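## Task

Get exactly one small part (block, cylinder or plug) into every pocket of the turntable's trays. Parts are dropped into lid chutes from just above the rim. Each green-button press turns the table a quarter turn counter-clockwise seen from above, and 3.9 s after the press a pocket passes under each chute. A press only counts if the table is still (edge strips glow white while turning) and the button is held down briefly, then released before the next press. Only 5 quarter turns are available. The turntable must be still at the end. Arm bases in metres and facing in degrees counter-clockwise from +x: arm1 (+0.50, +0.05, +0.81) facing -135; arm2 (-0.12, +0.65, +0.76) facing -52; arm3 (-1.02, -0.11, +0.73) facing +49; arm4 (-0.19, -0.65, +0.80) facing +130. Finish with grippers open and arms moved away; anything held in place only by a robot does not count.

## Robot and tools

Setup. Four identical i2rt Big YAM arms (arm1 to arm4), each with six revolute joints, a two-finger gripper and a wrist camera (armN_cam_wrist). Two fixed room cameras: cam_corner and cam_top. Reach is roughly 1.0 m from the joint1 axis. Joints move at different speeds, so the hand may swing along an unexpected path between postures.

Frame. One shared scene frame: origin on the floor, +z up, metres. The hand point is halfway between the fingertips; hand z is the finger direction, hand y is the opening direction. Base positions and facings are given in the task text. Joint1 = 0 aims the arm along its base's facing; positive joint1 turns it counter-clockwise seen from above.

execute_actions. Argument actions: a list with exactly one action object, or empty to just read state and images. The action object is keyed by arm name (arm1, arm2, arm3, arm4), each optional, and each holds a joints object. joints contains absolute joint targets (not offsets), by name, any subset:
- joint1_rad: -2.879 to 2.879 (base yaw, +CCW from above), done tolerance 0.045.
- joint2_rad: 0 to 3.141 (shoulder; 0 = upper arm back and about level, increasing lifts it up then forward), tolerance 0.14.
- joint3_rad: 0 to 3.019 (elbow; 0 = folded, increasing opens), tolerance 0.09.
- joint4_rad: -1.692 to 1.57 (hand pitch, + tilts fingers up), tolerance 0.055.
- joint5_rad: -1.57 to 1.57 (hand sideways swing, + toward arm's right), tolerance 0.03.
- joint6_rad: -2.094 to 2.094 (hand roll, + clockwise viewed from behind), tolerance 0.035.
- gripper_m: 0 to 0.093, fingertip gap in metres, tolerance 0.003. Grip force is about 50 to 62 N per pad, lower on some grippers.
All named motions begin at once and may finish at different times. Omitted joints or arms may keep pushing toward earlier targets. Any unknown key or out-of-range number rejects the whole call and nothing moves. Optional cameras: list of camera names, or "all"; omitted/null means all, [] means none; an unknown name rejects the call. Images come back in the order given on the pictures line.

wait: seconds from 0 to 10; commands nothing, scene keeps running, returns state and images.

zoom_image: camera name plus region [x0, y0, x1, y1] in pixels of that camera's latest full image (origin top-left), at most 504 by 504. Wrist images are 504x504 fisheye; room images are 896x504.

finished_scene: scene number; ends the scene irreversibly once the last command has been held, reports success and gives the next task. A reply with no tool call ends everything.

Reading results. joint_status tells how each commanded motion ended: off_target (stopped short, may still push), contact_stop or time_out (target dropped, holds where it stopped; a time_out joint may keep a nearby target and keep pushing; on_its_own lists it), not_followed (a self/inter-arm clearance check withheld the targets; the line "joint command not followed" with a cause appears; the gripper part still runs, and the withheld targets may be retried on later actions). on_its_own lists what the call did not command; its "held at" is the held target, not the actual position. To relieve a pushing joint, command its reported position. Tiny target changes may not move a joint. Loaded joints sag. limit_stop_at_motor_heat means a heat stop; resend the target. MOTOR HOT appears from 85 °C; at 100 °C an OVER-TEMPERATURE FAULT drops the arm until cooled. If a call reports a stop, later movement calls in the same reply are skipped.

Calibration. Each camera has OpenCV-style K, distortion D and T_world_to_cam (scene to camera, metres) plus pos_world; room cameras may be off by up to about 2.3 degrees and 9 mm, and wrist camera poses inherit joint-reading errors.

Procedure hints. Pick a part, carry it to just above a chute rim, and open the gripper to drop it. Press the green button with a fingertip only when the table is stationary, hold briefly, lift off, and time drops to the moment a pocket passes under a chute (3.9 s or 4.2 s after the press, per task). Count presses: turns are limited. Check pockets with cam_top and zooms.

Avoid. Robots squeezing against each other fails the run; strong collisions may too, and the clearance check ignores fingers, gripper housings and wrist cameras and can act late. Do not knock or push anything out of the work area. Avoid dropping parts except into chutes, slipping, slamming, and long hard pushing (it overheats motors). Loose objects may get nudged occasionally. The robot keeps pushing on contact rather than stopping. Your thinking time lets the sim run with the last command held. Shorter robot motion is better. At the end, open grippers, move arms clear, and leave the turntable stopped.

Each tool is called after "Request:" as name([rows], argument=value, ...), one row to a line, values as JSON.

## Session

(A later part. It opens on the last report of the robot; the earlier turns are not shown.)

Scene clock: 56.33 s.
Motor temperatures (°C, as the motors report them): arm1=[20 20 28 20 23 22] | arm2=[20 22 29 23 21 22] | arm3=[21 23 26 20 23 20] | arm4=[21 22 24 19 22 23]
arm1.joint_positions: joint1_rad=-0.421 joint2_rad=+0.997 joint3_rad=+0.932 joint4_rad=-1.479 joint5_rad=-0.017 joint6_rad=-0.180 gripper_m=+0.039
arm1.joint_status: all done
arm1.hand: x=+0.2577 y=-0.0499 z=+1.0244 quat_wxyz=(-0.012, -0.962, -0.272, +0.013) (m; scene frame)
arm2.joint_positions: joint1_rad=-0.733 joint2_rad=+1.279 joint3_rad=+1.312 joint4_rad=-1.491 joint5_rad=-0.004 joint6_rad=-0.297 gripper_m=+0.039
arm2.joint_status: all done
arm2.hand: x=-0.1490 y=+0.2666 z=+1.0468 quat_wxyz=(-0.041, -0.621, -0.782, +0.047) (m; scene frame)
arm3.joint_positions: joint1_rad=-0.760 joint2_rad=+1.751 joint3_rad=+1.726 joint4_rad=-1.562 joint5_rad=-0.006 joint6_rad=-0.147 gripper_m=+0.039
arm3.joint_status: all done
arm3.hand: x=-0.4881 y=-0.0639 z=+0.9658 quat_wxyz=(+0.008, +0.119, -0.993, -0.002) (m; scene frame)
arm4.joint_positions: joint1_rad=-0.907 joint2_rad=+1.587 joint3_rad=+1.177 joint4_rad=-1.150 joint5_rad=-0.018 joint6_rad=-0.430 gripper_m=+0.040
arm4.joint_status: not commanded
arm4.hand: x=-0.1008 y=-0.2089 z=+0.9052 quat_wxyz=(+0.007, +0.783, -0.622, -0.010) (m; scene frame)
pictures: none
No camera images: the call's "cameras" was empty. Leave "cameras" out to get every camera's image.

Request:
execute_actions([
  {"arm1":{"joints":{"joint1_rad":-0.43,"joint2_rad":1.31,"joint3_rad":1.04,"joint4_rad":-1.258}},"arm2":{"joints":{"joint2_rad":1.58,"joint3_rad":1.392,"joint4_rad":-1.06}},"arm3":{"joints":{"joint2_rad":1.772,"joint3_rad":1.652,"joint4_rad":-1.448}}},
], cameras=["arm1_cam_wrist","arm2_cam_wrist","arm3_cam_wrist","arm4_cam_wrist"])

Scene clock: 57.87 s.
Motor temperatures (°C, as the motors report them): arm1=[20 20 28 20 23 22] | arm2=[20 22 29 23 21 22] | arm3=[21 23 26 20 23 20] | arm4=[21 22 24 19 22 23]
arm1.joint_positions: joint1_rad=-0.421 joint2_rad=+1.328 joint3_rad=+0.991 joint4_rad=-1.274 joint5_rad=-0.017 joint6_rad=-0.180 gripper_m=+0.039
arm1.joint_status: all done
arm1.hand: x=+0.1771 y=-0.0816 z=+0.9523 quat_wxyz=(-0.009, -0.962, -0.272, -0.020) (m; scene frame)
arm2.joint_positions: joint1_rad=-0.733 joint2_rad=+1.591 joint3_rad=+1.354 joint4_rad=-1.074 joint5_rad=-0.004 joint6_rad=-0.297 gripper_m=+0.039
arm2.joint_status: all done
arm2.hand: x=-0.1578 y=+0.1214 z=+0.9473 quat_wxyz=(-0.082, -0.616, -0.776, +0.107) (m; scene frame)
arm3.joint_positions: joint1_rad=-0.760 joint2_rad=+1.754 joint3_rad=+1.658 joint4_rad=-1.458 joint5_rad=-0.006 joint6_rad=-0.147 gripper_m=+0.039
arm3.joint_status: all done
arm3.hand: x=-0.4806 y=-0.0633 z=+0.9384 quat_wxyz=(-0.009, +0.119, -0.993, -0.001) (m; scene frame)
arm4.joint_positions: joint1_rad=-0.907 joint2_rad=+1.587 joint3_rad=+1.177 joint4_rad=-1.150 joint5_rad=-0.018 joint6_rad=-0.430 gripper_m=+0.040
arm4.joint_status: not commanded
arm4.hand: x=-0.1008 y=-0.2089 z=+0.9052 quat_wxyz=(+0.007, +0.783, -0.622, -0.010) (m; scene frame)
pictures: arm1_cam_wrist, arm2_cam_wrist, arm3_cam_wrist, arm4_cam_wrist
camera_calibration (this result's frames):
arm1_cam_wrist: T_world_to_cam=[[-0.532883, 0.845176, -0.0413878, 0.199733], [0.65156, 0.441033, 0.61722, -0.660944], [0.539913, 0.301939, -0.785702, 0.805608], [0, 0, 0, 1]] pos_world=[0.102121, -0.120556, 1.04918]
arm2_cam_wrist: T_world_to_cam=[[-0.970754, -0.229439, 0.0706722, -0.190547], [-0.19324, 0.921426, 0.337094, -0.453087], [-0.142462, 0.313579, -0.938815, 0.955719], [0, 0, 0, 1]] pos_world=[-0.136375, 0.0740737, 1.06344]
arm3_cam_wrist: T_world_to_cam=[[0.225091, -0.974177, 0.01769, 0.029577], [-0.80591, -0.175946, 0.565289, -0.923765], [-0.547579, -0.141498, -0.824703, 0.625579], [0, 0, 0, 1]] pos_world=[-0.408575, -0.0452018, 1.03759]
arm4_cam_wrist: T_world_to_cam=[[0.975593, 0.217875, -0.0273519, 0.167197], [0.192879, -0.790729, 0.580987, -0.665824], [0.104955, -0.572083, -0.813453, 0.751286], [0, 0, 0, 1]] pos_world=[-0.113544, -0.133117, 1.00254]
Images, in order (width x height): arm1_cam_wrist 504x504, arm2_cam_wrist 504x504, arm3_cam_wrist 504x504, arm4_cam_wrist 504x504.

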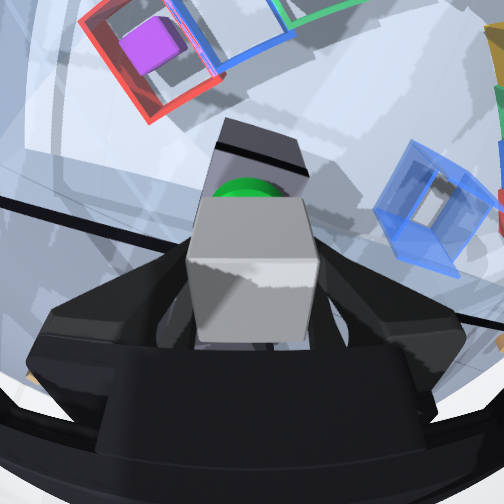

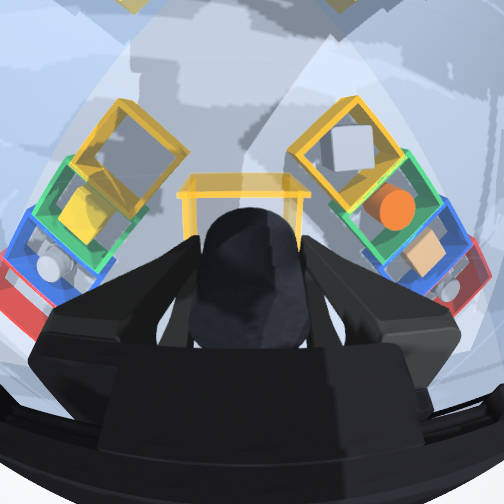

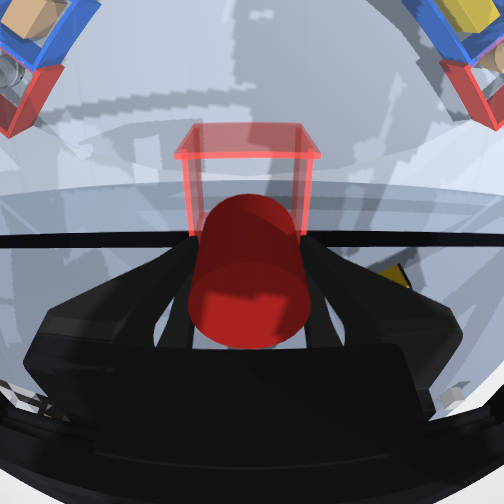

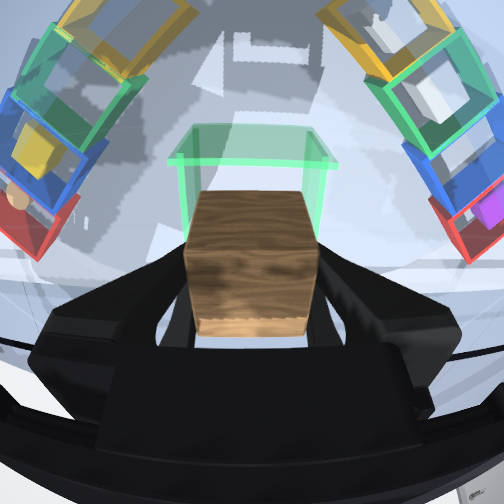

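Request:
execute_actions([
  {"arm1":{"joints":{"joint2_rad":1.415}}},
], cameras=["cam_top"])

Request:
execute_actions([
  {"arm1":{"joints":{"joint1_rad":-0.801,"joint2_rad":1.29,"joint3_rad":0.983,"joint4_rad":-1.126}},"arm2":{"joints":{"joint3_rad":1.335}},"arm3":{"joints":{"joint2_rad":1.79}}},
], cameras=[])

Request:
execute_actions([
  {"arm1":{"joints":{"joint2_rad":1.383}}},
], cameras=["arm1_cam_wrist","arm4_cam_wrist"])

Scene clock: 59.23 s.
Motor temperatures (°C, as the motors report them): arm1=[20 20 28 20 23 22] | arm2=[20 22 29 23 21 22] | arm3=[21 23 26 20 23 20] | arm4=[21 22 24 19 22 23]
arm1.joint_positions: joint1_rad=-0.421 joint2_rad=+1.405 joint3_rad=+1.002 joint4_rad=-1.273 joint5_rad=-0.017 joint6_rad=-0.180 gripper_m=+0.039
arm1.joint_status: all done
arm1.hand: x=+0.1730 y=-0.0833 z=+0.9305 quat_wxyz=(-0.006, -0.961, -0.271, -0.053) (m; scene frame)
arm2.joint_positions: joint1_rad=-0.733 joint2_rad=+1.591 joint3_rad=+1.354 joint4_rad=-1.074 joint5_rad=-0.004 joint6_rad=-0.297 gripper_m=+0.039
arm2.joint_status: not commanded
arm2.hand: x=-0.1578 y=+0.1214 z=+0.9473 quat_wxyz=(-0.082, -0.616, -0.776, +0.107) (m; scene frame)
arm3.joint_positions: joint1_rad=-0.760 joint2_rad=+1.754 joint3_rad=+1.658 joint4_rad=-1.458 joint5_rad=-0.006 joint6_rad=-0.147 gripper_m=+0.039
arm3.joint_status: not commanded
arm3.hand: x=-0.4806 y=-0.0633 z=+0.9384 quat_wxyz=(-0.009, +0.119, -0.993, -0.001) (m; scene frame)
arm4.joint_positions: joint1_rad=-0.907 joint2_rad=+1.587 joint3_rad=+1.177 joint4_rad=-1.150 joint5_rad=-0.018 joint6_rad=-0.430 gripper_m=+0.040
arm4.joint_status: not commanded
arm4.hand: x=-0.1008 y=-0.2089 z=+0.9052 quat_wxyz=(+0.007, +0.783, -0.622, -0.010) (m; scene frame)
pictures: cam_top
Images, in order (width x height): cam_top 896x504.

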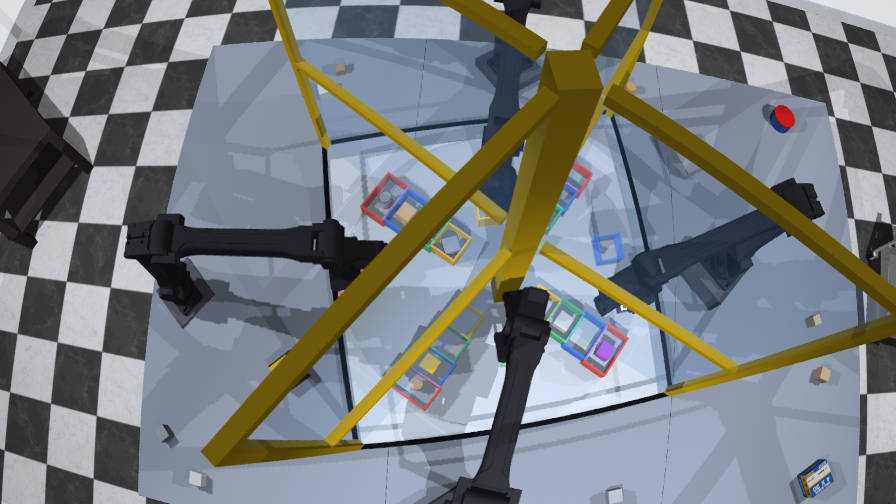

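Scene clock: 60.23 s.
Motor temperatures (°C, as the motors report them): arm1=[20 20 28 20 23 22] | arm2=[20 23 29 23 21 22] | arm3=[21 23 26 20 23 20] | arm4=[21 22 24 19 22 23]
arm1.joint_positions: joint1_rad=-0.803 joint2_rad=+1.294 joint3_rad=+0.985 joint4_rad=-1.144 joint5_rad=-0.018 joint6_rad=-0.180 gripper_m=+0.039
arm1.joint_status: all done
arm1.hand: x=+0.1238 y=+0.0483 z=+0.9620 quat_wxyz=(-0.005, -0.995, -0.085, +0.059) (m; scene frame)
arm2.joint_positions: joint1_rad=-0.733 joint2_rad=+1.591 joint3_rad=+1.348 joint4_rad=-1.073 joint5_rad=-0.004 joint6_rad=-0.297 gripper_m=+0.039
arm2.joint_status: all done
arm2.hand: x=-0.1577 y=+0.1233 z=+0.9447 quat_wxyz=(-0.081, -0.617, -0.776, +0.104) (m; scene frame)
arm3.joint_positions: joint1_rad=-0.760 joint2_rad=+1.763 joint3_rad=+1.658 joint4_rad=-1.458 joint5_rad=-0.006 joint6_rad=-0.147 gripper_m=+0.039
arm3.joint_status: all done
arm3.hand: x=-0.4799 y=-0.0633 z=+0.9336 quat_wxyz=(-0.004, +0.119, -0.993, -0.001) (m; scene frame)
arm4.joint_positions: joint1_rad=-0.907 joint2_rad=+1.587 joint3_rad=+1.177 joint4_rad=-1.150 joint5_rad=-0.018 joint6_rad=-0.430 gripper_m=+0.040
arm4.joint_status: not commanded
arm4.hand: x=-0.1008 y=-0.2089 z=+0.9052 quat_wxyz=(+0.007, +0.783, -0.622, -0.010) (m; scene frame)
pictures: none
No camera images: the call's "cameras" was empty. Leave "cameras" out to get every camera's image.

Scene clock: 61.10 s.
Motor temperatures (°C, as the motors report them): arm1=[20 20 28 20 23 22] | arm2=[20 23 29 23 21 22] | arm3=[21 23 26 20 23 20] | arm4=[21 22 24 19 22 23]
arm1.joint_positions: joint1_rad=-0.803 joint2_rad=+1.393 joint3_rad=+0.981 joint4_rad=-1.143 joint5_rad=-0.018 joint6_rad=-0.180 gripper_m=+0.039
arm1.joint_status: all done
arm1.hand: x=+0.1246 y=+0.0481 z=+0.9256 quat_wxyz=(-0.010, -0.996, -0.084, +0.009) (m; scene frame)
arm2.joint_positions: joint1_rad=-0.733 joint2_rad=+1.591 joint3_rad=+1.348 joint4_rad=-1.073 joint5_rad=-0.004 joint6_rad=-0.297 gripper_m=+0.039
arm2.joint_status: not commanded
arm2.hand: x=-0.1577 y=+0.1233 z=+0.9447 quat_wxyz=(-0.081, -0.617, -0.776, +0.104) (m; scene frame)
arm3.joint_positions: joint1_rad=-0.760 joint2_rad=+1.763 joint3_rad=+1.658 joint4_rad=-1.458 joint5_rad=-0.006 joint6_rad=-0.147 gripper_m=+0.039
arm3.joint_status: not commanded
arm3.hand: x=-0.4799 y=-0.0633 z=+0.9336 quat_wxyz=(-0.004, +0.119, -0.993, -0.001) (m; scene frame)
arm4.joint_positions: joint1_rad=-0.907 joint2_rad=+1.587 joint3_rad=+1.177 joint4_rad=-1.150 joint5_rad=-0.018 joint6_rad=-0.430 gripper_m=+0.040
arm4.joint_status: not commanded
arm4.hand: x=-0.1008 y=-0.2089 z=+0.9052 quat_wxyz=(+0.007, +0.783, -0.622, -0.010) (m; scene frame)
pictures: arm1_cam_wrist, arm4_cam_wrist
camera_calibration (this result's frames):
arm1_cam_wrist: T_world_to_cam=[[-0.18128, 0.98292, -0.0317181, 0.00165461], [0.801015, 0.166289, 0.575085, -0.633823], [0.570537, 0.0788446, -0.817479, 0.810243], [0, 0, 0, 1]] pos_world=[0.0457285, 0.039888, 1.02691]
arm4_cam_wrist: T_world_to_cam=[[0.975593, 0.217875, -0.0273519, 0.167197], [0.192879, -0.790729, 0.580987, -0.665824], [0.104955, -0.572083, -0.813453, 0.751286], [0, 0, 0, 1]] pos_world=[-0.113544, -0.133117, 1.00254]
Images, in order (width x height): arm1_cam_wrist 504x504, arm4_cam_wrist 504x504.

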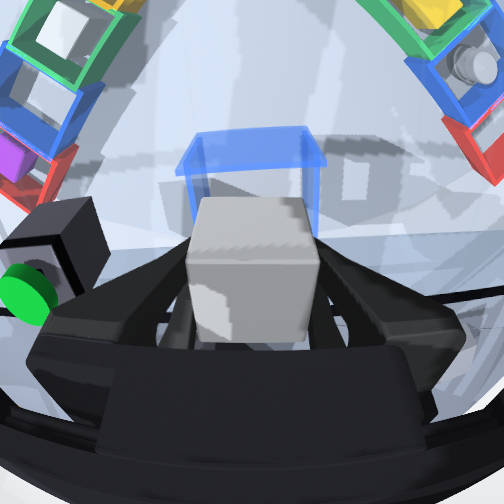

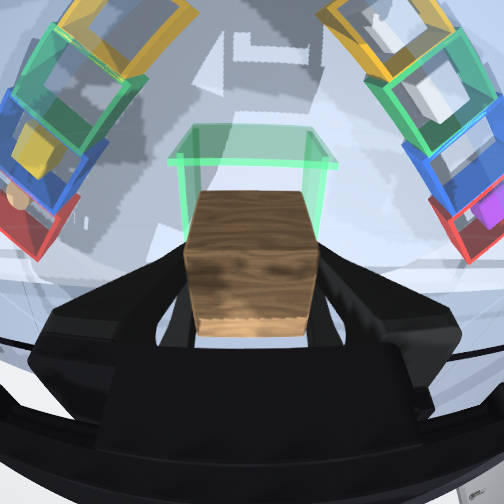

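Request:
execute_actions([
  {"arm1":{"joints":{"joint1_rad":-0.428,"joint2_rad":1.325,"joint3_rad":0.968,"joint4_rad":-1.27,"joint6_rad":-0.252}},"arm2":{"joints":{"joint3_rad":1.322}}},
], cameras=[])

Request:
execute_actions([
  {"arm1":{"joints":{"joint2_rad":1.44}}},
], cameras=["cam_top"])

Scene clock: 62.67 s.
Motor temperatures (°C, as the motors report them): arm1=[20 20 28 20 23 22] | arm2=[20 23 29 23 21 22] | arm3=[21 23 26 20 23 20] | arm4=[21 22 24 19 22 23]
arm1.joint_positions: joint1_rad=-0.426 joint2_rad=+1.336 joint3_rad=+0.970 joint4_rad=-1.254 joint5_rad=-0.018 joint6_rad=-0.239 gripper_m=+0.039
arm1.joint_status: all done
arm1.hand: x=+0.1795 y=-0.0790 z=+0.9420 quat_wxyz=(-0.009, -0.954, -0.298, -0.025) (m; scene frame)
arm2.joint_positions: joint1_rad=-0.733 joint2_rad=+1.590 joint3_rad=+1.334 joint4_rad=-1.072 joint5_rad=-0.004 joint6_rad=-0.297 gripper_m=+0.039
arm2.joint_status: all done
arm2.hand: x=-0.1573 y=+0.1277 z=+0.9390 quat_wxyz=(-0.077, -0.617, -0.777, +0.099) (m; scene frame)
arm3.joint_positions: joint1_rad=-0.760 joint2_rad=+1.763 joint3_rad=+1.658 joint4_rad=-1.458 joint5_rad=-0.006 joint6_rad=-0.147 gripper_m=+0.039
arm3.joint_status: not commanded
arm3.hand: x=-0.4799 y=-0.0633 z=+0.9336 quat_wxyz=(-0.004, +0.119, -0.993, -0.001) (m; scene frame)
arm4.joint_positions: joint1_rad=-0.907 joint2_rad=+1.587 joint3_rad=+1.177 joint4_rad=-1.150 joint5_rad=-0.018 joint6_rad=-0.430 gripper_m=+0.040
arm4.joint_status: not commanded
arm4.hand: x=-0.1008 y=-0.2089 z=+0.9052 quat_wxyz=(+0.007, +0.783, -0.622, -0.010) (m; scene frame)
pictures: none
No camera images: the call's "cameras" was empty. Leave "cameras" out to get every camera's image.

Scene clock: 63.33 s.
Motor temperatures (°C, as the motors report them): arm1=[20 20 28 20 23 22] | arm2=[20 23 29 23 21 22] | arm3=[21 23 26 20 23 20] | arm4=[21 22 24 19 22 23]
arm1.joint_positions: joint1_rad=-0.426 joint2_rad=+1.392 joint3_rad=+0.979 joint4_rad=-1.262 joint5_rad=-0.017 joint6_rad=-0.239 gripper_m=+0.039
arm1.joint_status: all done
arm1.hand: x=+0.1783 y=-0.0793 z=+0.9270 quat_wxyz=(-0.007, -0.953, -0.297, -0.052) (m; scene frame)
arm2.joint_positions: joint1_rad=-0.733 joint2_rad=+1.590 joint3_rad=+1.334 joint4_rad=-1.072 joint5_rad=-0.004 joint6_rad=-0.297 gripper_m=+0.039
arm2.joint_status: not commanded
arm2.hand: x=-0.1573 y=+0.1277 z=+0.9390 quat_wxyz=(-0.077, -0.617, -0.777, +0.099) (m; scene frame)
arm3.joint_positions: joint1_rad=-0.760 joint2_rad=+1.763 joint3_rad=+1.658 joint4_rad=-1.458 joint5_rad=-0.006 joint6_rad=-0.147 gripper_m=+0.039
arm3.joint_status: not commanded
arm3.hand: x=-0.4799 y=-0.0633 z=+0.9336 quat_wxyz=(-0.004, +0.119, -0.993, -0.001) (m; scene frame)
arm4.joint_positions: joint1_rad=-0.907 joint2_rad=+1.587 joint3_rad=+1.177 joint4_rad=-1.150 joint5_rad=-0.018 joint6_rad=-0.430 gripper_m=+0.040
arm4.joint_status: not commanded
arm4.hand: x=-0.1008 y=-0.2089 z=+0.9052 quat_wxyz=(+0.007, +0.783, -0.622, -0.010) (m; scene frame)
pictures: cam_top
Images, in order (width x height): cam_top 896x504.

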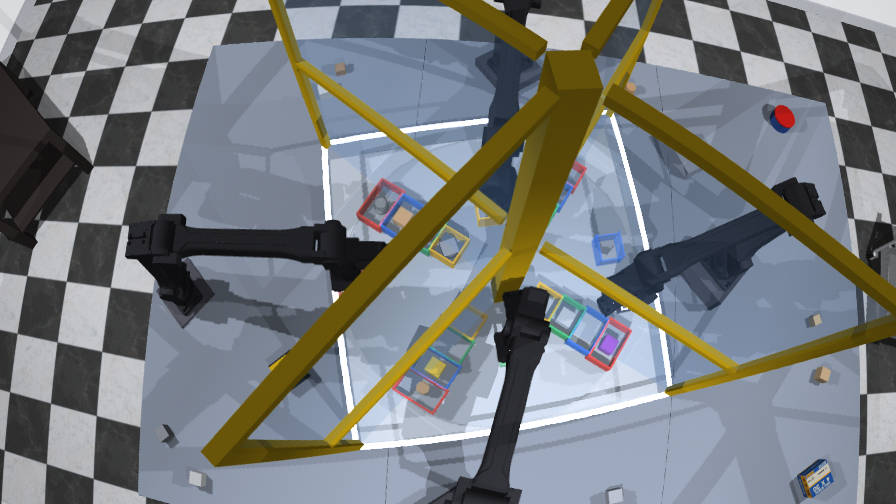

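Request:
execute_actions([
  {"arm1":{"joints":{"joint1_rad":-0.809,"joint2_rad":1.29,"joint3_rad":0.975,"joint4_rad":-1.126}}},
], cameras=[])

Request:
execute_actions([
  {"arm1":{"joints":{"joint2_rad":1.383}}},
], cameras=["arm1_cam_wrist"])

Scene clock: 64.40 s.
Motor temperatures (°C, as the motors report them): arm1=[20 20 28 20 23 22] | arm2=[20 23 29 24 21 22] | arm3=[21 23 26 20 23 20] | arm4=[21 22 24 19 22 23]
arm1.joint_positions: joint1_rad=-0.810 joint2_rad=+1.295 joint3_rad=+0.978 joint4_rad=-1.144 joint5_rad=-0.019 joint6_rad=-0.240 gripper_m=+0.039
arm1.joint_status: all done
arm1.hand: x=+0.1261 y=+0.0507 z=+0.9590 quat_wxyz=(-0.004, -0.992, -0.111, +0.055) (m; scene frame)
arm2.joint_positions: joint1_rad=-0.733 joint2_rad=+1.590 joint3_rad=+1.334 joint4_rad=-1.072 joint5_rad=-0.004 joint6_rad=-0.297 gripper_m=+0.039
arm2.joint_status: not commanded
arm2.hand: x=-0.1573 y=+0.1277 z=+0.9390 quat_wxyz=(-0.077, -0.617, -0.777, +0.099) (m; scene frame)
arm3.joint_positions: joint1_rad=-0.760 joint2_rad=+1.763 joint3_rad=+1.658 joint4_rad=-1.458 joint5_rad=-0.006 joint6_rad=-0.147 gripper_m=+0.039
arm3.joint_status: not commanded
arm3.hand: x=-0.4799 y=-0.0633 z=+0.9336 quat_wxyz=(-0.004, +0.119, -0.993, -0.001) (m; scene frame)
arm4.joint_positions: joint1_rad=-0.907 joint2_rad=+1.587 joint3_rad=+1.177 joint4_rad=-1.150 joint5_rad=-0.018 joint6_rad=-0.430 gripper_m=+0.040
arm4.joint_status: not commanded
arm4.hand: x=-0.1008 y=-0.2089 z=+0.9052 quat_wxyz=(+0.007, +0.783, -0.622, -0.010) (m; scene frame)
pictures: none
No camera images: the call's "cameras" was empty. Leave "cameras" out to get every camera's image.

Scene clock: 65.27 s.
Motor temperatures (°C, as the motors report them): arm1=[20 20 28 20 23 22] | arm2=[20 23 29 24 21 22] | arm3=[21 23 26 20 23 20] | arm4=[21 22 24 19 22 23]
arm1.joint_positions: joint1_rad=-0.810 joint2_rad=+1.392 joint3_rad=+0.972 joint4_rad=-1.143 joint5_rad=-0.019 joint6_rad=-0.240 gripper_m=+0.039
arm1.joint_status: all done
arm1.hand: x=+0.1278 y=+0.0505 z=+0.9228 quat_wxyz=(-0.011, -0.994, -0.111, +0.005) (m; scene frame)
arm2.joint_positions: joint1_rad=-0.733 joint2_rad=+1.590 joint3_rad=+1.334 joint4_rad=-1.072 joint5_rad=-0.004 joint6_rad=-0.297 gripper_m=+0.039
arm2.joint_status: not commanded
arm2.hand: x=-0.1573 y=+0.1277 z=+0.9390 quat_wxyz=(-0.077, -0.617, -0.777, +0.099) (m; scene frame)
arm3.joint_positions: joint1_rad=-0.760 joint2_rad=+1.763 joint3_rad=+1.658 joint4_rad=-1.458 joint5_rad=-0.006 joint6_rad=-0.147 gripper_m=+0.039
arm3.joint_status: not commanded
arm3.hand: x=-0.4799 y=-0.0633 z=+0.9336 quat_wxyz=(-0.004, +0.119, -0.993, -0.001) (m; scene frame)
arm4.joint_positions: joint1_rad=-0.907 joint2_rad=+1.587 joint3_rad=+1.177 joint4_rad=-1.150 joint5_rad=-0.018 joint6_rad=-0.430 gripper_m=+0.040
arm4.joint_status: not commanded
arm4.hand: x=-0.1008 y=-0.2089 z=+0.9052 quat_wxyz=(+0.007, +0.783, -0.622, -0.010) (m; scene frame)
pictures: arm1_cam_wrist
camera_calibration (this result's frames):
arm1_cam_wrist: T_world_to_cam=[[-0.233312, 0.971823, -0.0335383, 0.00863965], [0.787354, 0.209041, 0.579979, -0.640159], [0.570648, 0.10891, -0.813941, 0.801071], [0, 0, 0, 1]] pos_world=[0.0489184, 0.0381789, 1.02359]
Images, in order (width x height): arm1_cam_wrist 504x504.

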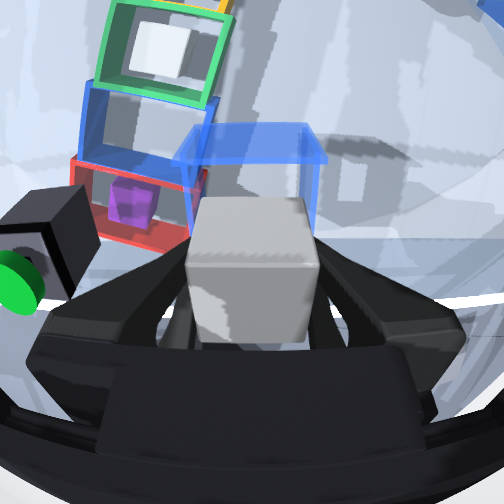

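Request:
wait(seconds=1.13)

Request:
execute_actions([
  {"arm1":{"joints":{"gripper_m":0.058}},"arm2":{"joints":{"gripper_m":0.058}},"arm4":{"joints":{"gripper_m":0.058}}},
], cameras=["arm1_cam_wrist","arm2_cam_wrist","arm4_cam_wrist"])

Scene clock: 66.47 s.
Motor temperatures (°C, as the motors report them): arm1=[20 20 28 20 23 22] | arm2=[20 23 29 24 21 22] | arm3=[21 23 26 20 23 20] | arm4=[21 22 24 19 22 23]
arm1.joint_positions: joint1_rad=-0.810 joint2_rad=+1.392 joint3_rad=+0.972 joint4_rad=-1.143 joint5_rad=-0.019 joint6_rad=-0.240 gripper_m=+0.039
arm1.joint_status: all done
arm1.hand: x=+0.1278 y=+0.0505 z=+0.9228 quat_wxyz=(-0.011, -0.994, -0.111, +0.005) (m; scene frame)
arm2.joint_positions: joint1_rad=-0.733 joint2_rad=+1.590 joint3_rad=+1.334 joint4_rad=-1.072 joint5_rad=-0.004 joint6_rad=-0.297 gripper_m=+0.039
arm2.joint_status: not commanded
arm2.hand: x=-0.1573 y=+0.1277 z=+0.9390 quat_wxyz=(-0.077, -0.617, -0.777, +0.099) (m; scene frame)
arm3.joint_positions: joint1_rad=-0.760 joint2_rad=+1.763 joint3_rad=+1.658 joint4_rad=-1.458 joint5_rad=-0.006 joint6_rad=-0.147 gripper_m=+0.039
arm3.joint_status: not commanded
arm3.hand: x=-0.4799 y=-0.0633 z=+0.9336 quat_wxyz=(-0.004, +0.119, -0.993, -0.001) (m; scene frame)
arm4.joint_positions: joint1_rad=-0.907 joint2_rad=+1.587 joint3_rad=+1.177 joint4_rad=-1.150 joint5_rad=-0.018 joint6_rad=-0.430 gripper_m=+0.040
arm4.joint_status: not commanded
arm4.hand: x=-0.1008 y=-0.2089 z=+0.9052 quat_wxyz=(+0.007, +0.783, -0.622, -0.010) (m; scene frame)
wait: 1.13 s; at rest by 0.20 s
pictures: arm1_cam_wrist, arm2_cam_wrist, arm3_cam_wrist, arm4_cam_wrist, cam_corner, cam_top
camera_calibration (this result's frames):
arm1_cam_wrist: T_world_to_cam=[[-0.233312, 0.971823, -0.0335383, 0.00863965], [0.787354, 0.209041, 0.579979, -0.640159], [0.570648, 0.10891, -0.813941, 0.801071], [0, 0, 0, 1]] pos_world=[0.0489184, 0.0381789, 1.02359]
arm2_cam_wrist: T_world_to_cam=[[-0.970794, -0.230838, 0.0653725, -0.182873], [-0.193832, 0.915215, 0.353285, -0.47047], [-0.141381, 0.330295, -0.933229, 0.938821], [0, 0, 0, 1]] pos_world=[-0.135993, 0.0782791, 1.0543]
arm3_cam_wrist: T_world_to_cam=[[0.22522, -0.974169, 0.0164491, 0.0307746], [-0.800727, -0.17545, 0.57276, -0.924964], [-0.555079, -0.142168, -0.819558, 0.61359], [0, 0, 0, 1]] pos_world=[-0.406983, -0.0450725, 1.03215]
arm4_cam_wrist: T_world_to_cam=[[0.975593, 0.217875, -0.0273519, 0.167197], [0.192879, -0.790729, 0.580987, -0.665824], [0.104955, -0.572083, -0.813453, 0.751286], [0, 0, 0, 1]] pos_world=[-0.113544, -0.133117, 1.00254]
Images, in order (width x height): arm1_cam_wrist 504x504, arm2_cam_wrist 504x504, arm3_cam_wrist 504x504, arm4_cam_wrist 504x504, cam_corner 896x504, cam_top 896x504.

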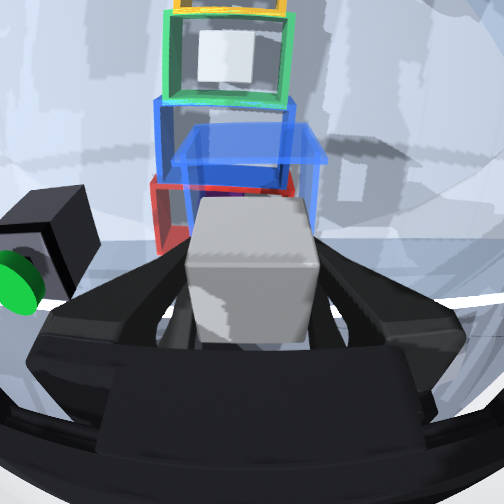

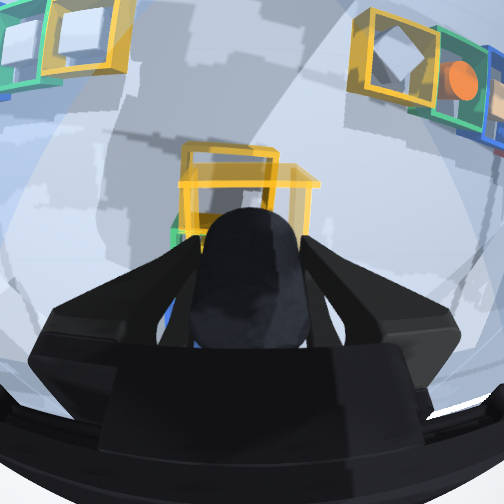

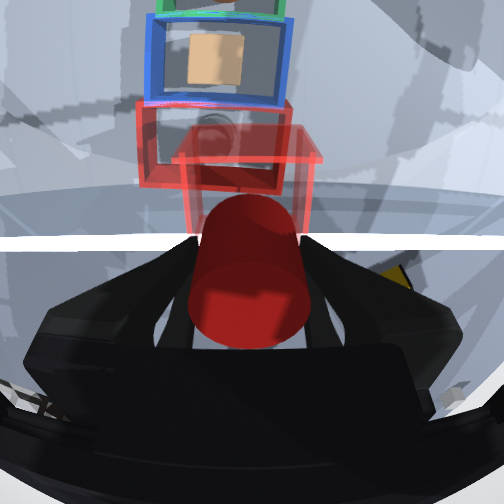

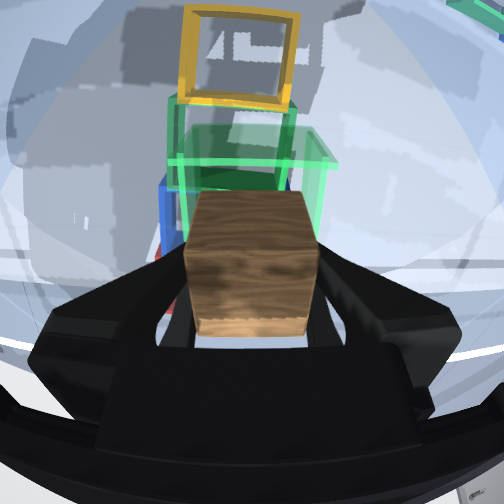

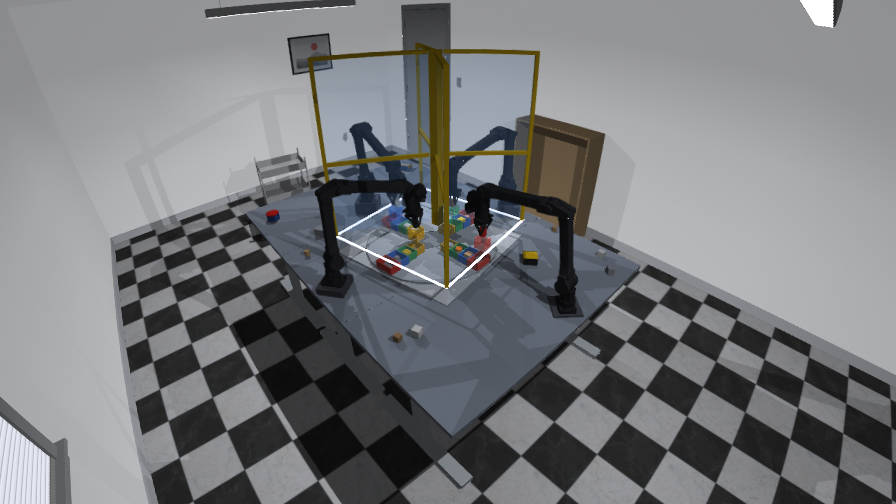

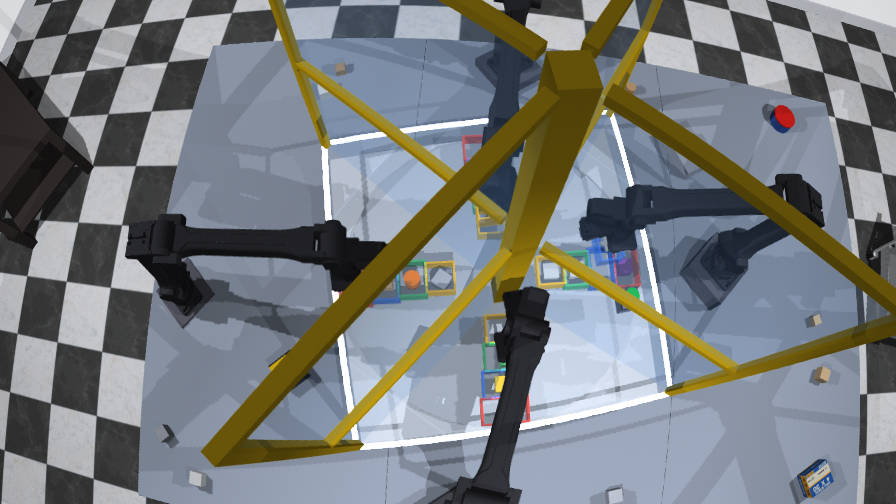

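Scene clock: 67.00 s.
Motor temperatures (°C, as the motors report them): arm1=[20 20 28 20 23 22] | arm2=[20 23 29 24 21 22] | arm3=[21 23 26 20 23 20] | arm4=[21 22 24 19 22 23]
arm1.joint_positions: joint1_rad=-0.810 joint2_rad=+1.392 joint3_rad=+0.972 joint4_rad=-1.143 joint5_rad=-0.019 joint6_rad=-0.240 gripper_m=+0.058
arm1.joint_status: all done
arm1.hand: x=+0.1278 y=+0.0505 z=+0.9228 quat_wxyz=(-0.011, -0.994, -0.111, +0.005) (m; scene frame)
arm2.joint_positions: joint1_rad=-0.733 joint2_rad=+1.590 joint3_rad=+1.334 joint4_rad=-1.072 joint5_rad=-0.004 joint6_rad=-0.297 gripper_m=+0.058
arm2.joint_status: all done
arm2.hand: x=-0.1573 y=+0.1277 z=+0.9390 quat_wxyz=(-0.077, -0.617, -0.777, +0.099) (m; scene frame)
arm3.joint_positions: joint1_rad=-0.760 joint2_rad=+1.763 joint3_rad=+1.658 joint4_rad=-1.458 joint5_rad=-0.006 joint6_rad=-0.147 gripper_m=+0.039
arm3.joint_status: not commanded
arm3.hand: x=-0.4799 y=-0.0633 z=+0.9336 quat_wxyz=(-0.004, +0.119, -0.993, -0.001) (m; scene frame)
arm4.joint_positions: joint1_rad=-0.907 joint2_rad=+1.587 joint3_rad=+1.177 joint4_rad=-1.150 joint5_rad=-0.018 joint6_rad=-0.430 gripper_m=+0.058
arm4.joint_status: all done
arm4.hand: x=-0.1008 y=-0.2089 z=+0.9052 quat_wxyz=(+0.007, +0.783, -0.622, -0.010) (m; scene frame)
pictures: arm1_cam_wrist, arm2_cam_wrist, arm4_cam_wrist
camera_calibration (this result's frames):
arm1_cam_wrist: T_world_to_cam=[[-0.233312, 0.971823, -0.0335383, 0.00863965], [0.787354, 0.209041, 0.579979, -0.640159], [0.570648, 0.10891, -0.813941, 0.801071], [0, 0, 0, 1]] pos_world=[0.0489184, 0.0381789, 1.02359]
arm2_cam_wrist: T_world_to_cam=[[-0.970794, -0.230838, 0.0653725, -0.182873], [-0.193832, 0.915215, 0.353285, -0.47047], [-0.141381, 0.330295, -0.933229, 0.938821], [0, 0, 0, 1]] pos_world=[-0.135993, 0.0782791, 1.0543]
arm4_cam_wrist: T_world_to_cam=[[0.975593, 0.217875, -0.0273519, 0.167197], [0.192879, -0.790729, 0.580987, -0.665824], [0.104955, -0.572083, -0.813453, 0.751286], [0, 0, 0, 1]] pos_world=[-0.113544, -0.133117, 1.00254]
Images, in order (width x height): arm1_cam_wrist 504x504, arm2_cam_wrist 504x504, arm4_cam_wrist 504x504.

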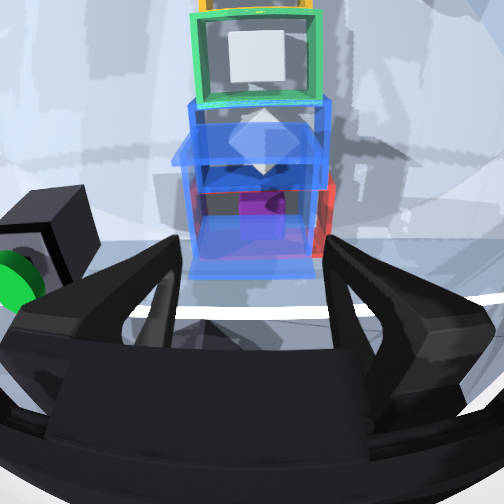

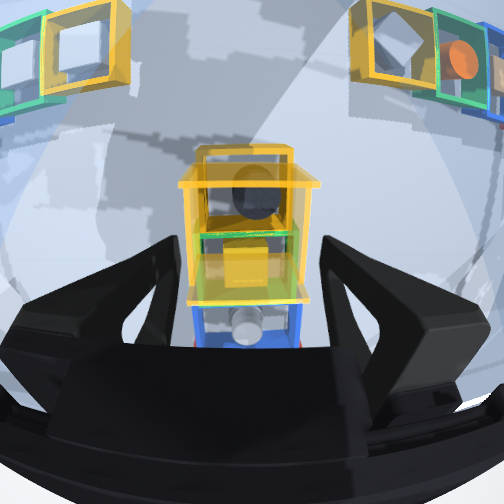

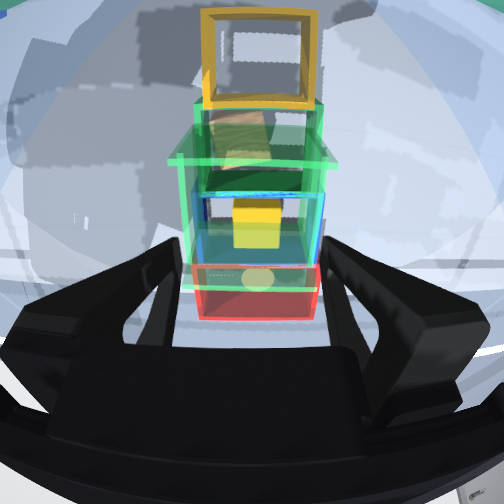

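Request:
execute_actions([
  {"arm1":{"joints":{"joint1_rad":-0.428,"joint2_rad":1.35,"joint3_rad":0.968,"joint4_rad":-1.27,"gripper_m":0.0}},"arm2":{"joints":{"joint2_rad":1.33,"joint3_rad":1.23,"joint4_rad":-1.45,"gripper_m":0.075}},"arm4":{"joints":{"joint2_rad":1.194,"joint3_rad":1.03,"joint4_rad":-1.408}}},
], cameras=[])

Scene clock: 68.67 s.
Motor temperatures (°C, as the motors report them): arm1=[20 20 28 20 23 22] | arm2=[20 23 29 24 21 22] | arm3=[21 23 26 20 23 20] | arm4=[21 22 24 19 22 23]
arm1.joint_positions: joint1_rad=-0.426 joint2_rad=+1.365 joint3_rad=+0.972 joint4_rad=-1.254 joint5_rad=-0.019 joint6_rad=-0.240 gripper_m=+0.001
arm1.joint_status: all done
arm1.hand: x=+0.1787 y=-0.0795 z=+0.9335 quat_wxyz=(-0.009, -0.954, -0.298, -0.038) (m; scene frame)
arm2.joint_positions: joint1_rad=-0.733 joint2_rad=+1.315 joint3_rad=+1.232 joint4_rad=-1.440 joint5_rad=-0.004 joint6_rad=-0.297 gripper_m=+0.075
arm2.joint_status: all done
arm2.hand: x=-0.1484 y=+0.2691 z=+1.0024 quat_wxyz=(-0.023, -0.622, -0.783, +0.020) (m; scene frame)
arm3.joint_positions: joint1_rad=-0.760 joint2_rad=+1.763 joint3_rad=+1.658 joint4_rad=-1.458 joint5_rad=-0.006 joint6_rad=-0.147 gripper_m=+0.039
arm3.joint_status: not commanded
arm3.hand: x=-0.4799 y=-0.0633 z=+0.9336 quat_wxyz=(-0.004, +0.119, -0.993, -0.001) (m; scene frame)
arm4.joint_positions: joint1_rad=-0.907 joint2_rad=+1.178 joint3_rad=+1.019 joint4_rad=-1.400 joint5_rad=-0.018 joint6_rad=-0.430 gripper_m=+0.058
arm4.joint_status: all done
arm4.hand: x=-0.1260 y=-0.3342 z=+0.9971 quat_wxyz=(+0.007, +0.783, -0.622, -0.011) (m; scene frame)
pictures: none
No camera images: the call's "cameras" was empty. Leave "cameras" out to get every camera's image.

Request:
execute_actions([
  {"arm2":{"joints":{"joint1_rad":-2.135,"joint2_rad":1.579,"joint3_rad":1.179,"joint4_rad":-1.16}}},
], cameras=["arm2_cam_wrist","cam_top"])

Scene clock: 70.50 s.
Motor temperatures (°C, as the motors report them): arm1=[20 20 27 20 23 22] | arm2=[20 23 29 23 21 22] | arm3=[21 23 26 20 23 20] | arm4=[21 22 25 19 22 23]
arm1.joint_positions: joint1_rad=-0.426 joint2_rad=+1.365 joint3_rad=+0.972 joint4_rad=-1.254 joint5_rad=-0.019 joint6_rad=-0.240 gripper_m=+0.001
arm1.joint_status: not commanded
arm1.hand: x=+0.1787 y=-0.0795 z=+0.9335 quat_wxyz=(-0.009, -0.954, -0.298, -0.038) (m; scene frame)
arm2.joint_positions: joint1_rad=-2.142 joint2_rad=+1.593 joint3_rad=+1.187 joint4_rad=-1.163 joint5_rad=-0.003 joint6_rad=-0.297 gripper_m=+0.075
arm2.joint_status: all done
arm2.hand: x=-0.5686 y=+0.6088 z=+0.8683 quat_wxyz=(-0.008, -0.981, -0.194, -0.003) (m; scene frame)
arm3.joint_positions: joint1_rad=-0.760 joint2_rad=+1.763 joint3_rad=+1.658 joint4_rad=-1.458 joint5_rad=-0.006 joint6_rad=-0.147 gripper_m=+0.039
arm3.joint_status: not commanded
arm3.hand: x=-0.4799 y=-0.0633 z=+0.9336 quat_wxyz=(-0.004, +0.119, -0.993, -0.001) (m; scene frame)
arm4.joint_positions: joint1_rad=-0.907 joint2_rad=+1.178 joint3_rad=+1.019 joint4_rad=-1.400 joint5_rad=-0.018 joint6_rad=-0.430 gripper_m=+0.058
arm4.joint_status: not commanded
arm4.hand: x=-0.1260 y=-0.3342 z=+0.9971 quat_wxyz=(+0.007, +0.783, -0.622, -0.011) (m; scene frame)
pictures: arm2_cam_wrist, cam_top
camera_calibration (this result's frames):
arm2_cam_wrist: T_world_to_cam=[[-0.393946, 0.919033, -0.01361, -0.769876], [0.750896, 0.330343, 0.571864, -0.2621], [0.530058, 0.215064, -0.820235, 1.00963], [0, 0, 0, 1]] pos_world=[-0.641643, 0.576988, 0.967544]
Images, in order (width x height): arm2_cam_wrist 504x504, cam_top 896x504.

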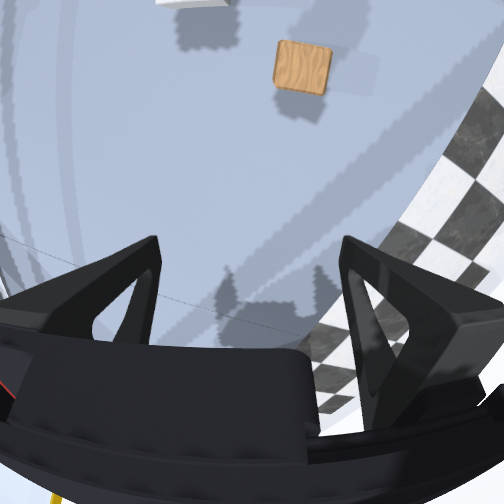

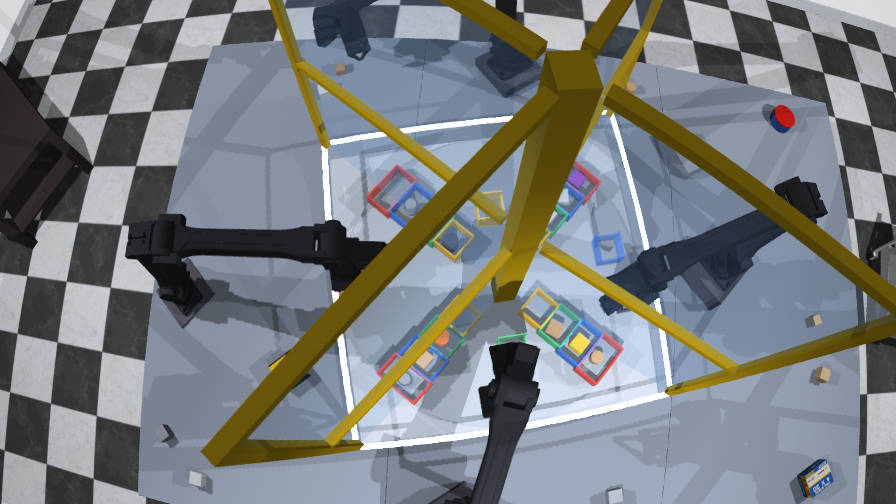

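Request:
execute_actions(actions=[], cameras=["cam_top"])

Request:
execute_actions([
  {"arm1":{"joints":{"joint2_rad":1.495}},"arm2":{"joints":{"joint1_rad":-2.165,"joint2_rad":1.87,"joint3_rad":1.35,"joint4_rad":-0.99,"joint6_rad":-0.205}}},
], cameras=["arm2_cam_wrist","arm3_cam_wrist","cam_top"])

Scene clock: 71.13 s.
Motor temperatures (°C, as the motors report them): arm1=[20 20 27 20 23 22] | arm2=[20 23 29 23 21 22] | arm3=[21 23 26 20 23 20] | arm4=[21 22 25 19 22 23]
arm1.joint_positions: joint1_rad=-0.426 joint2_rad=+1.365 joint3_rad=+0.972 joint4_rad=-1.254 joint5_rad=-0.019 joint6_rad=-0.240 gripper_m=+0.001
arm1.joint_status: not commanded
arm1.hand: x=+0.1787 y=-0.0795 z=+0.9335 quat_wxyz=(-0.009, -0.954, -0.298, -0.038) (m; scene frame)
arm2.joint_positions: joint1_rad=-2.142 joint2_rad=+1.593 joint3_rad=+1.187 joint4_rad=-1.163 joint5_rad=-0.003 joint6_rad=-0.297 gripper_m=+0.075
arm2.joint_status: all done
arm2.hand: x=-0.5686 y=+0.6088 z=+0.8683 quat_wxyz=(-0.008, -0.981, -0.194, -0.003) (m; scene frame)
arm3.joint_positions: joint1_rad=-0.760 joint2_rad=+1.763 joint3_rad=+1.658 joint4_rad=-1.458 joint5_rad=-0.006 joint6_rad=-0.147 gripper_m=+0.039
arm3.joint_status: not commanded
arm3.hand: x=-0.4799 y=-0.0633 z=+0.9336 quat_wxyz=(-0.004, +0.119, -0.993, -0.001) (m; scene frame)
arm4.joint_positions: joint1_rad=-0.907 joint2_rad=+1.178 joint3_rad=+1.019 joint4_rad=-1.400 joint5_rad=-0.018 joint6_rad=-0.430 gripper_m=+0.058
arm4.joint_status: not commanded
arm4.hand: x=-0.1260 y=-0.3342 z=+0.9971 quat_wxyz=(+0.007, +0.783, -0.622, -0.011) (m; scene frame)
pictures: cam_top
Images, in order (width x height): cam_top 896x504.

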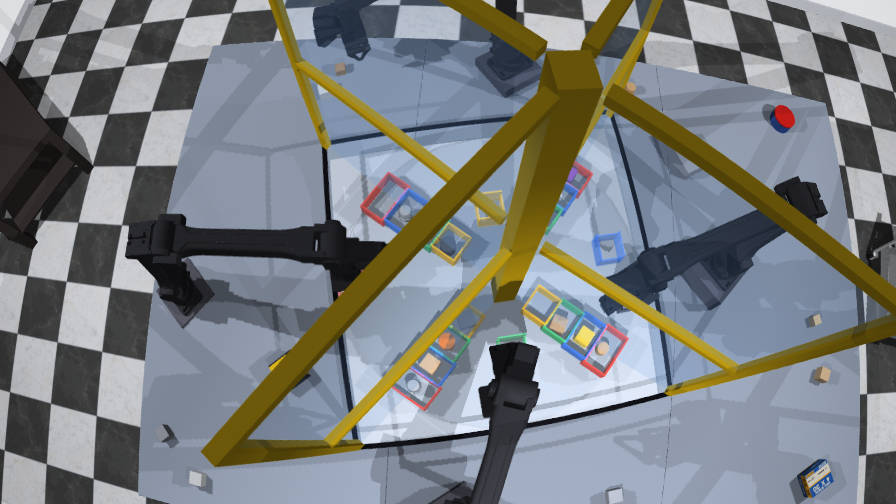

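Scene clock: 72.27 s.
Motor temperatures (°C, as the motors report them): arm1=[20 20 27 20 23 22] | arm2=[20 23 29 23 21 22] | arm3=[21 23 26 20 23 20] | arm4=[21 22 25 19 22 23]
arm1.joint_positions: joint1_rad=-0.426 joint2_rad=+1.432 joint3_rad=+0.990 joint4_rad=-1.268 joint5_rad=-0.019 joint6_rad=-0.240 gripper_m=+0.001
arm1.joint_status: all done
arm1.hand: x=+0.1760 y=-0.0806 z=+0.9179 quat_wxyz=(-0.007, -0.952, -0.297, -0.069) (m; scene frame)
arm2.joint_positions: joint1_rad=-2.161 joint2_rad=+1.876 joint3_rad=+1.320 joint4_rad=-0.996 joint5_rad=-0.003 joint6_rad=-0.221 gripper_m=+0.075
arm2.joint_status: all done
arm2.hand: x=-0.6481 y=+0.6103 z=+0.7807 quat_wxyz=(-0.007, -0.989, -0.147, +0.005) (m; scene frame)
arm3.joint_positions: joint1_rad=-0.760 joint2_rad=+1.763 joint3_rad=+1.658 joint4_rad=-1.458 joint5_rad=-0.006 joint6_rad=-0.147 gripper_m=+0.039
arm3.joint_status: not commanded
arm3.hand: x=-0.4799 y=-0.0633 z=+0.9336 quat_wxyz=(-0.004, +0.119, -0.993, -0.001) (m; scene frame)
arm4.joint_positions: joint1_rad=-0.907 joint2_rad=+1.178 joint3_rad=+1.019 joint4_rad=-1.400 joint5_rad=-0.018 joint6_rad=-0.430 gripper_m=+0.058
arm4.joint_status: not commanded
arm4.hand: x=-0.1260 y=-0.3342 z=+0.9971 quat_wxyz=(+0.007, +0.783, -0.622, -0.011) (m; scene frame)
pictures: arm2_cam_wrist, arm3_cam_wrist, cam_top
camera_calibration (this result's frames):
arm2_cam_wrist: T_world_to_cam=[[-0.305003, 0.952305, -0.00939066, -0.769806], [0.787608, 0.257773, 0.559667, -0.075201], [0.535394, 0.163304, -0.828664, 1.02117], [0, 0, 0, 1]] pos_world=[-0.722295, 0.585713, 0.881067]
arm3_cam_wrist: T_world_to_cam=[[0.22522, -0.974169, 0.0164491, 0.0307746], [-0.800727, -0.17545, 0.57276, -0.924964], [-0.555079, -0.142168, -0.819558, 0.61359], [0, 0, 0, 1]] pos_world=[-0.406983, -0.0450725, 1.03215]
Images, in order (width x height): arm2_cam_wrist 504x504, arm3_cam_wrist 504x504, cam_top 896x504.

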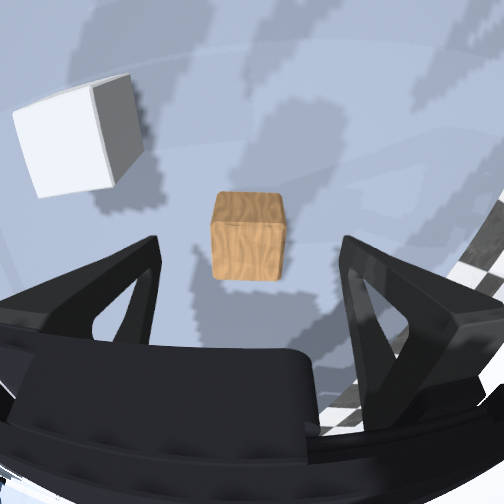

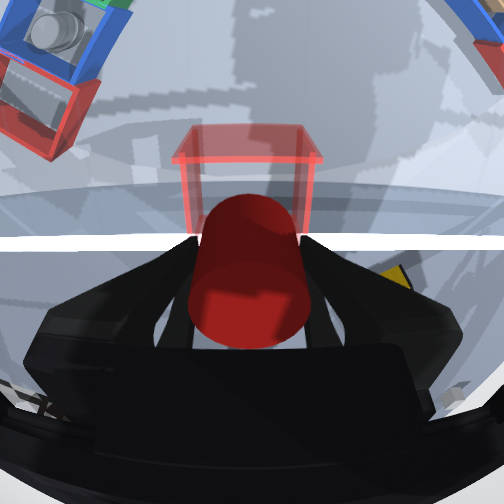

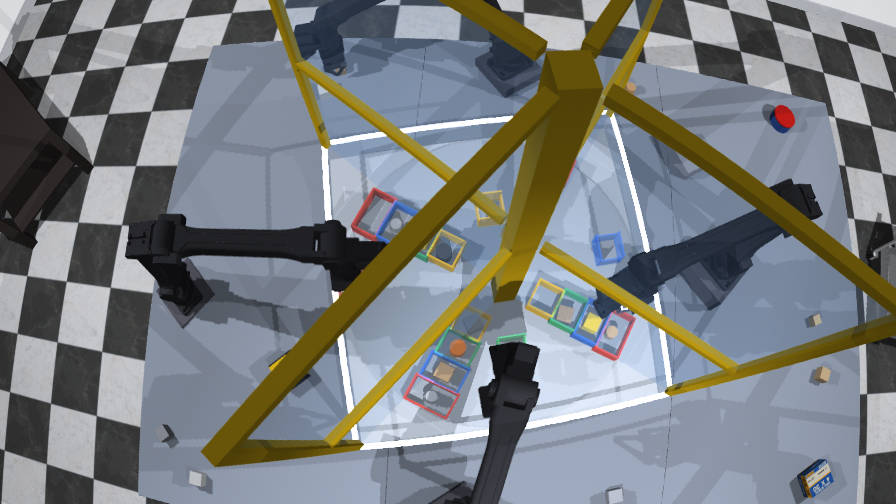

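Request:
execute_actions([
  {"arm1":{"joints":{"joint2_rad":1.35}},"arm2":{"joints":{"joint2_rad":1.938,"joint3_rad":1.278,"joint4_rad":-0.93,"gripper_m":0.055}}},
], cameras=["arm2_cam_wrist","arm3_cam_wrist"])

Scene clock: 73.30 s.
Motor temperatures (°C, as the motors report them): arm1=[20 20 27 20 23 22] | arm2=[20 23 29 23 21 22] | arm3=[21 23 26 20 23 20] | arm4=[21 22 25 19 22 23]
arm1.joint_positions: joint1_rad=-0.426 joint2_rad=+1.358 joint3_rad=+0.972 joint4_rad=-1.268 joint5_rad=-0.019 joint6_rad=-0.240 gripper_m=+0.001
arm1.joint_status: all done
arm1.hand: x=+0.1819 y=-0.0783 z=+0.9359 quat_wxyz=(-0.009, -0.954, -0.298, -0.041) (m; scene frame)
arm2.joint_positions: joint1_rad=-2.161 joint2_rad=+1.927 joint3_rad=+1.284 joint4_rad=-0.941 joint5_rad=-0.003 joint6_rad=-0.220 gripper_m=+0.055
arm2.joint_status: all done
arm2.hand: x=-0.6386 y=+0.6106 z=+0.7440 quat_wxyz=(-0.008, -0.989, -0.147, -0.010) (m; scene frame)
arm3.joint_positions: joint1_rad=-0.760 joint2_rad=+1.763 joint3_rad=+1.658 joint4_rad=-1.458 joint5_rad=-0.006 joint6_rad=-0.147 gripper_m=+0.039
arm3.joint_status: not commanded
arm3.hand: x=-0.4799 y=-0.0633 z=+0.9336 quat_wxyz=(-0.004, +0.119, -0.993, -0.001) (m; scene frame)
arm4.joint_positions: joint1_rad=-0.907 joint2_rad=+1.178 joint3_rad=+1.019 joint4_rad=-1.400 joint5_rad=-0.018 joint6_rad=-0.430 gripper_m=+0.058
arm4.joint_status: not commanded
arm4.hand: x=-0.1260 y=-0.3342 z=+0.9971 quat_wxyz=(+0.007, +0.783, -0.622, -0.011) (m; scene frame)
pictures: arm2_cam_wrist, arm3_cam_wrist
camera_calibration (this result's frames):
arm2_cam_wrist: T_world_to_cam=[[-0.304581, 0.952342, -0.0165711, -0.761932], [0.769987, 0.256426, 0.584266, -0.0909561], [0.56067, 0.165197, -0.811393, 0.98772], [0, 0, 0, 1]] pos_world=[-0.71582, 0.585776, 0.841946]
arm3_cam_wrist: T_world_to_cam=[[0.22522, -0.974169, 0.0164491, 0.0307746], [-0.800727, -0.17545, 0.57276, -0.924964], [-0.555079, -0.142168, -0.819558, 0.61359], [0, 0, 0, 1]] pos_world=[-0.406983, -0.0450725, 1.03215]
Images, in order (width x height): arm2_cam_wrist 504x504, arm3_cam_wrist 504x504.

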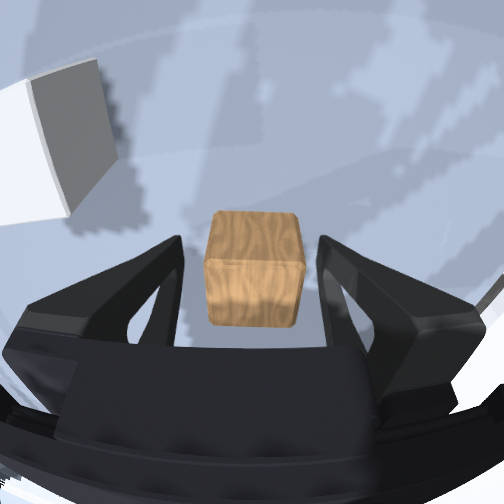

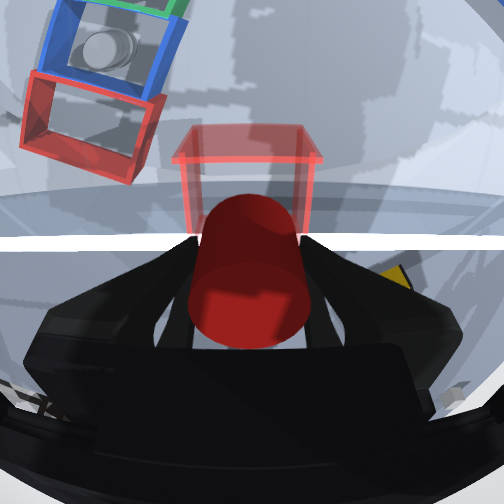

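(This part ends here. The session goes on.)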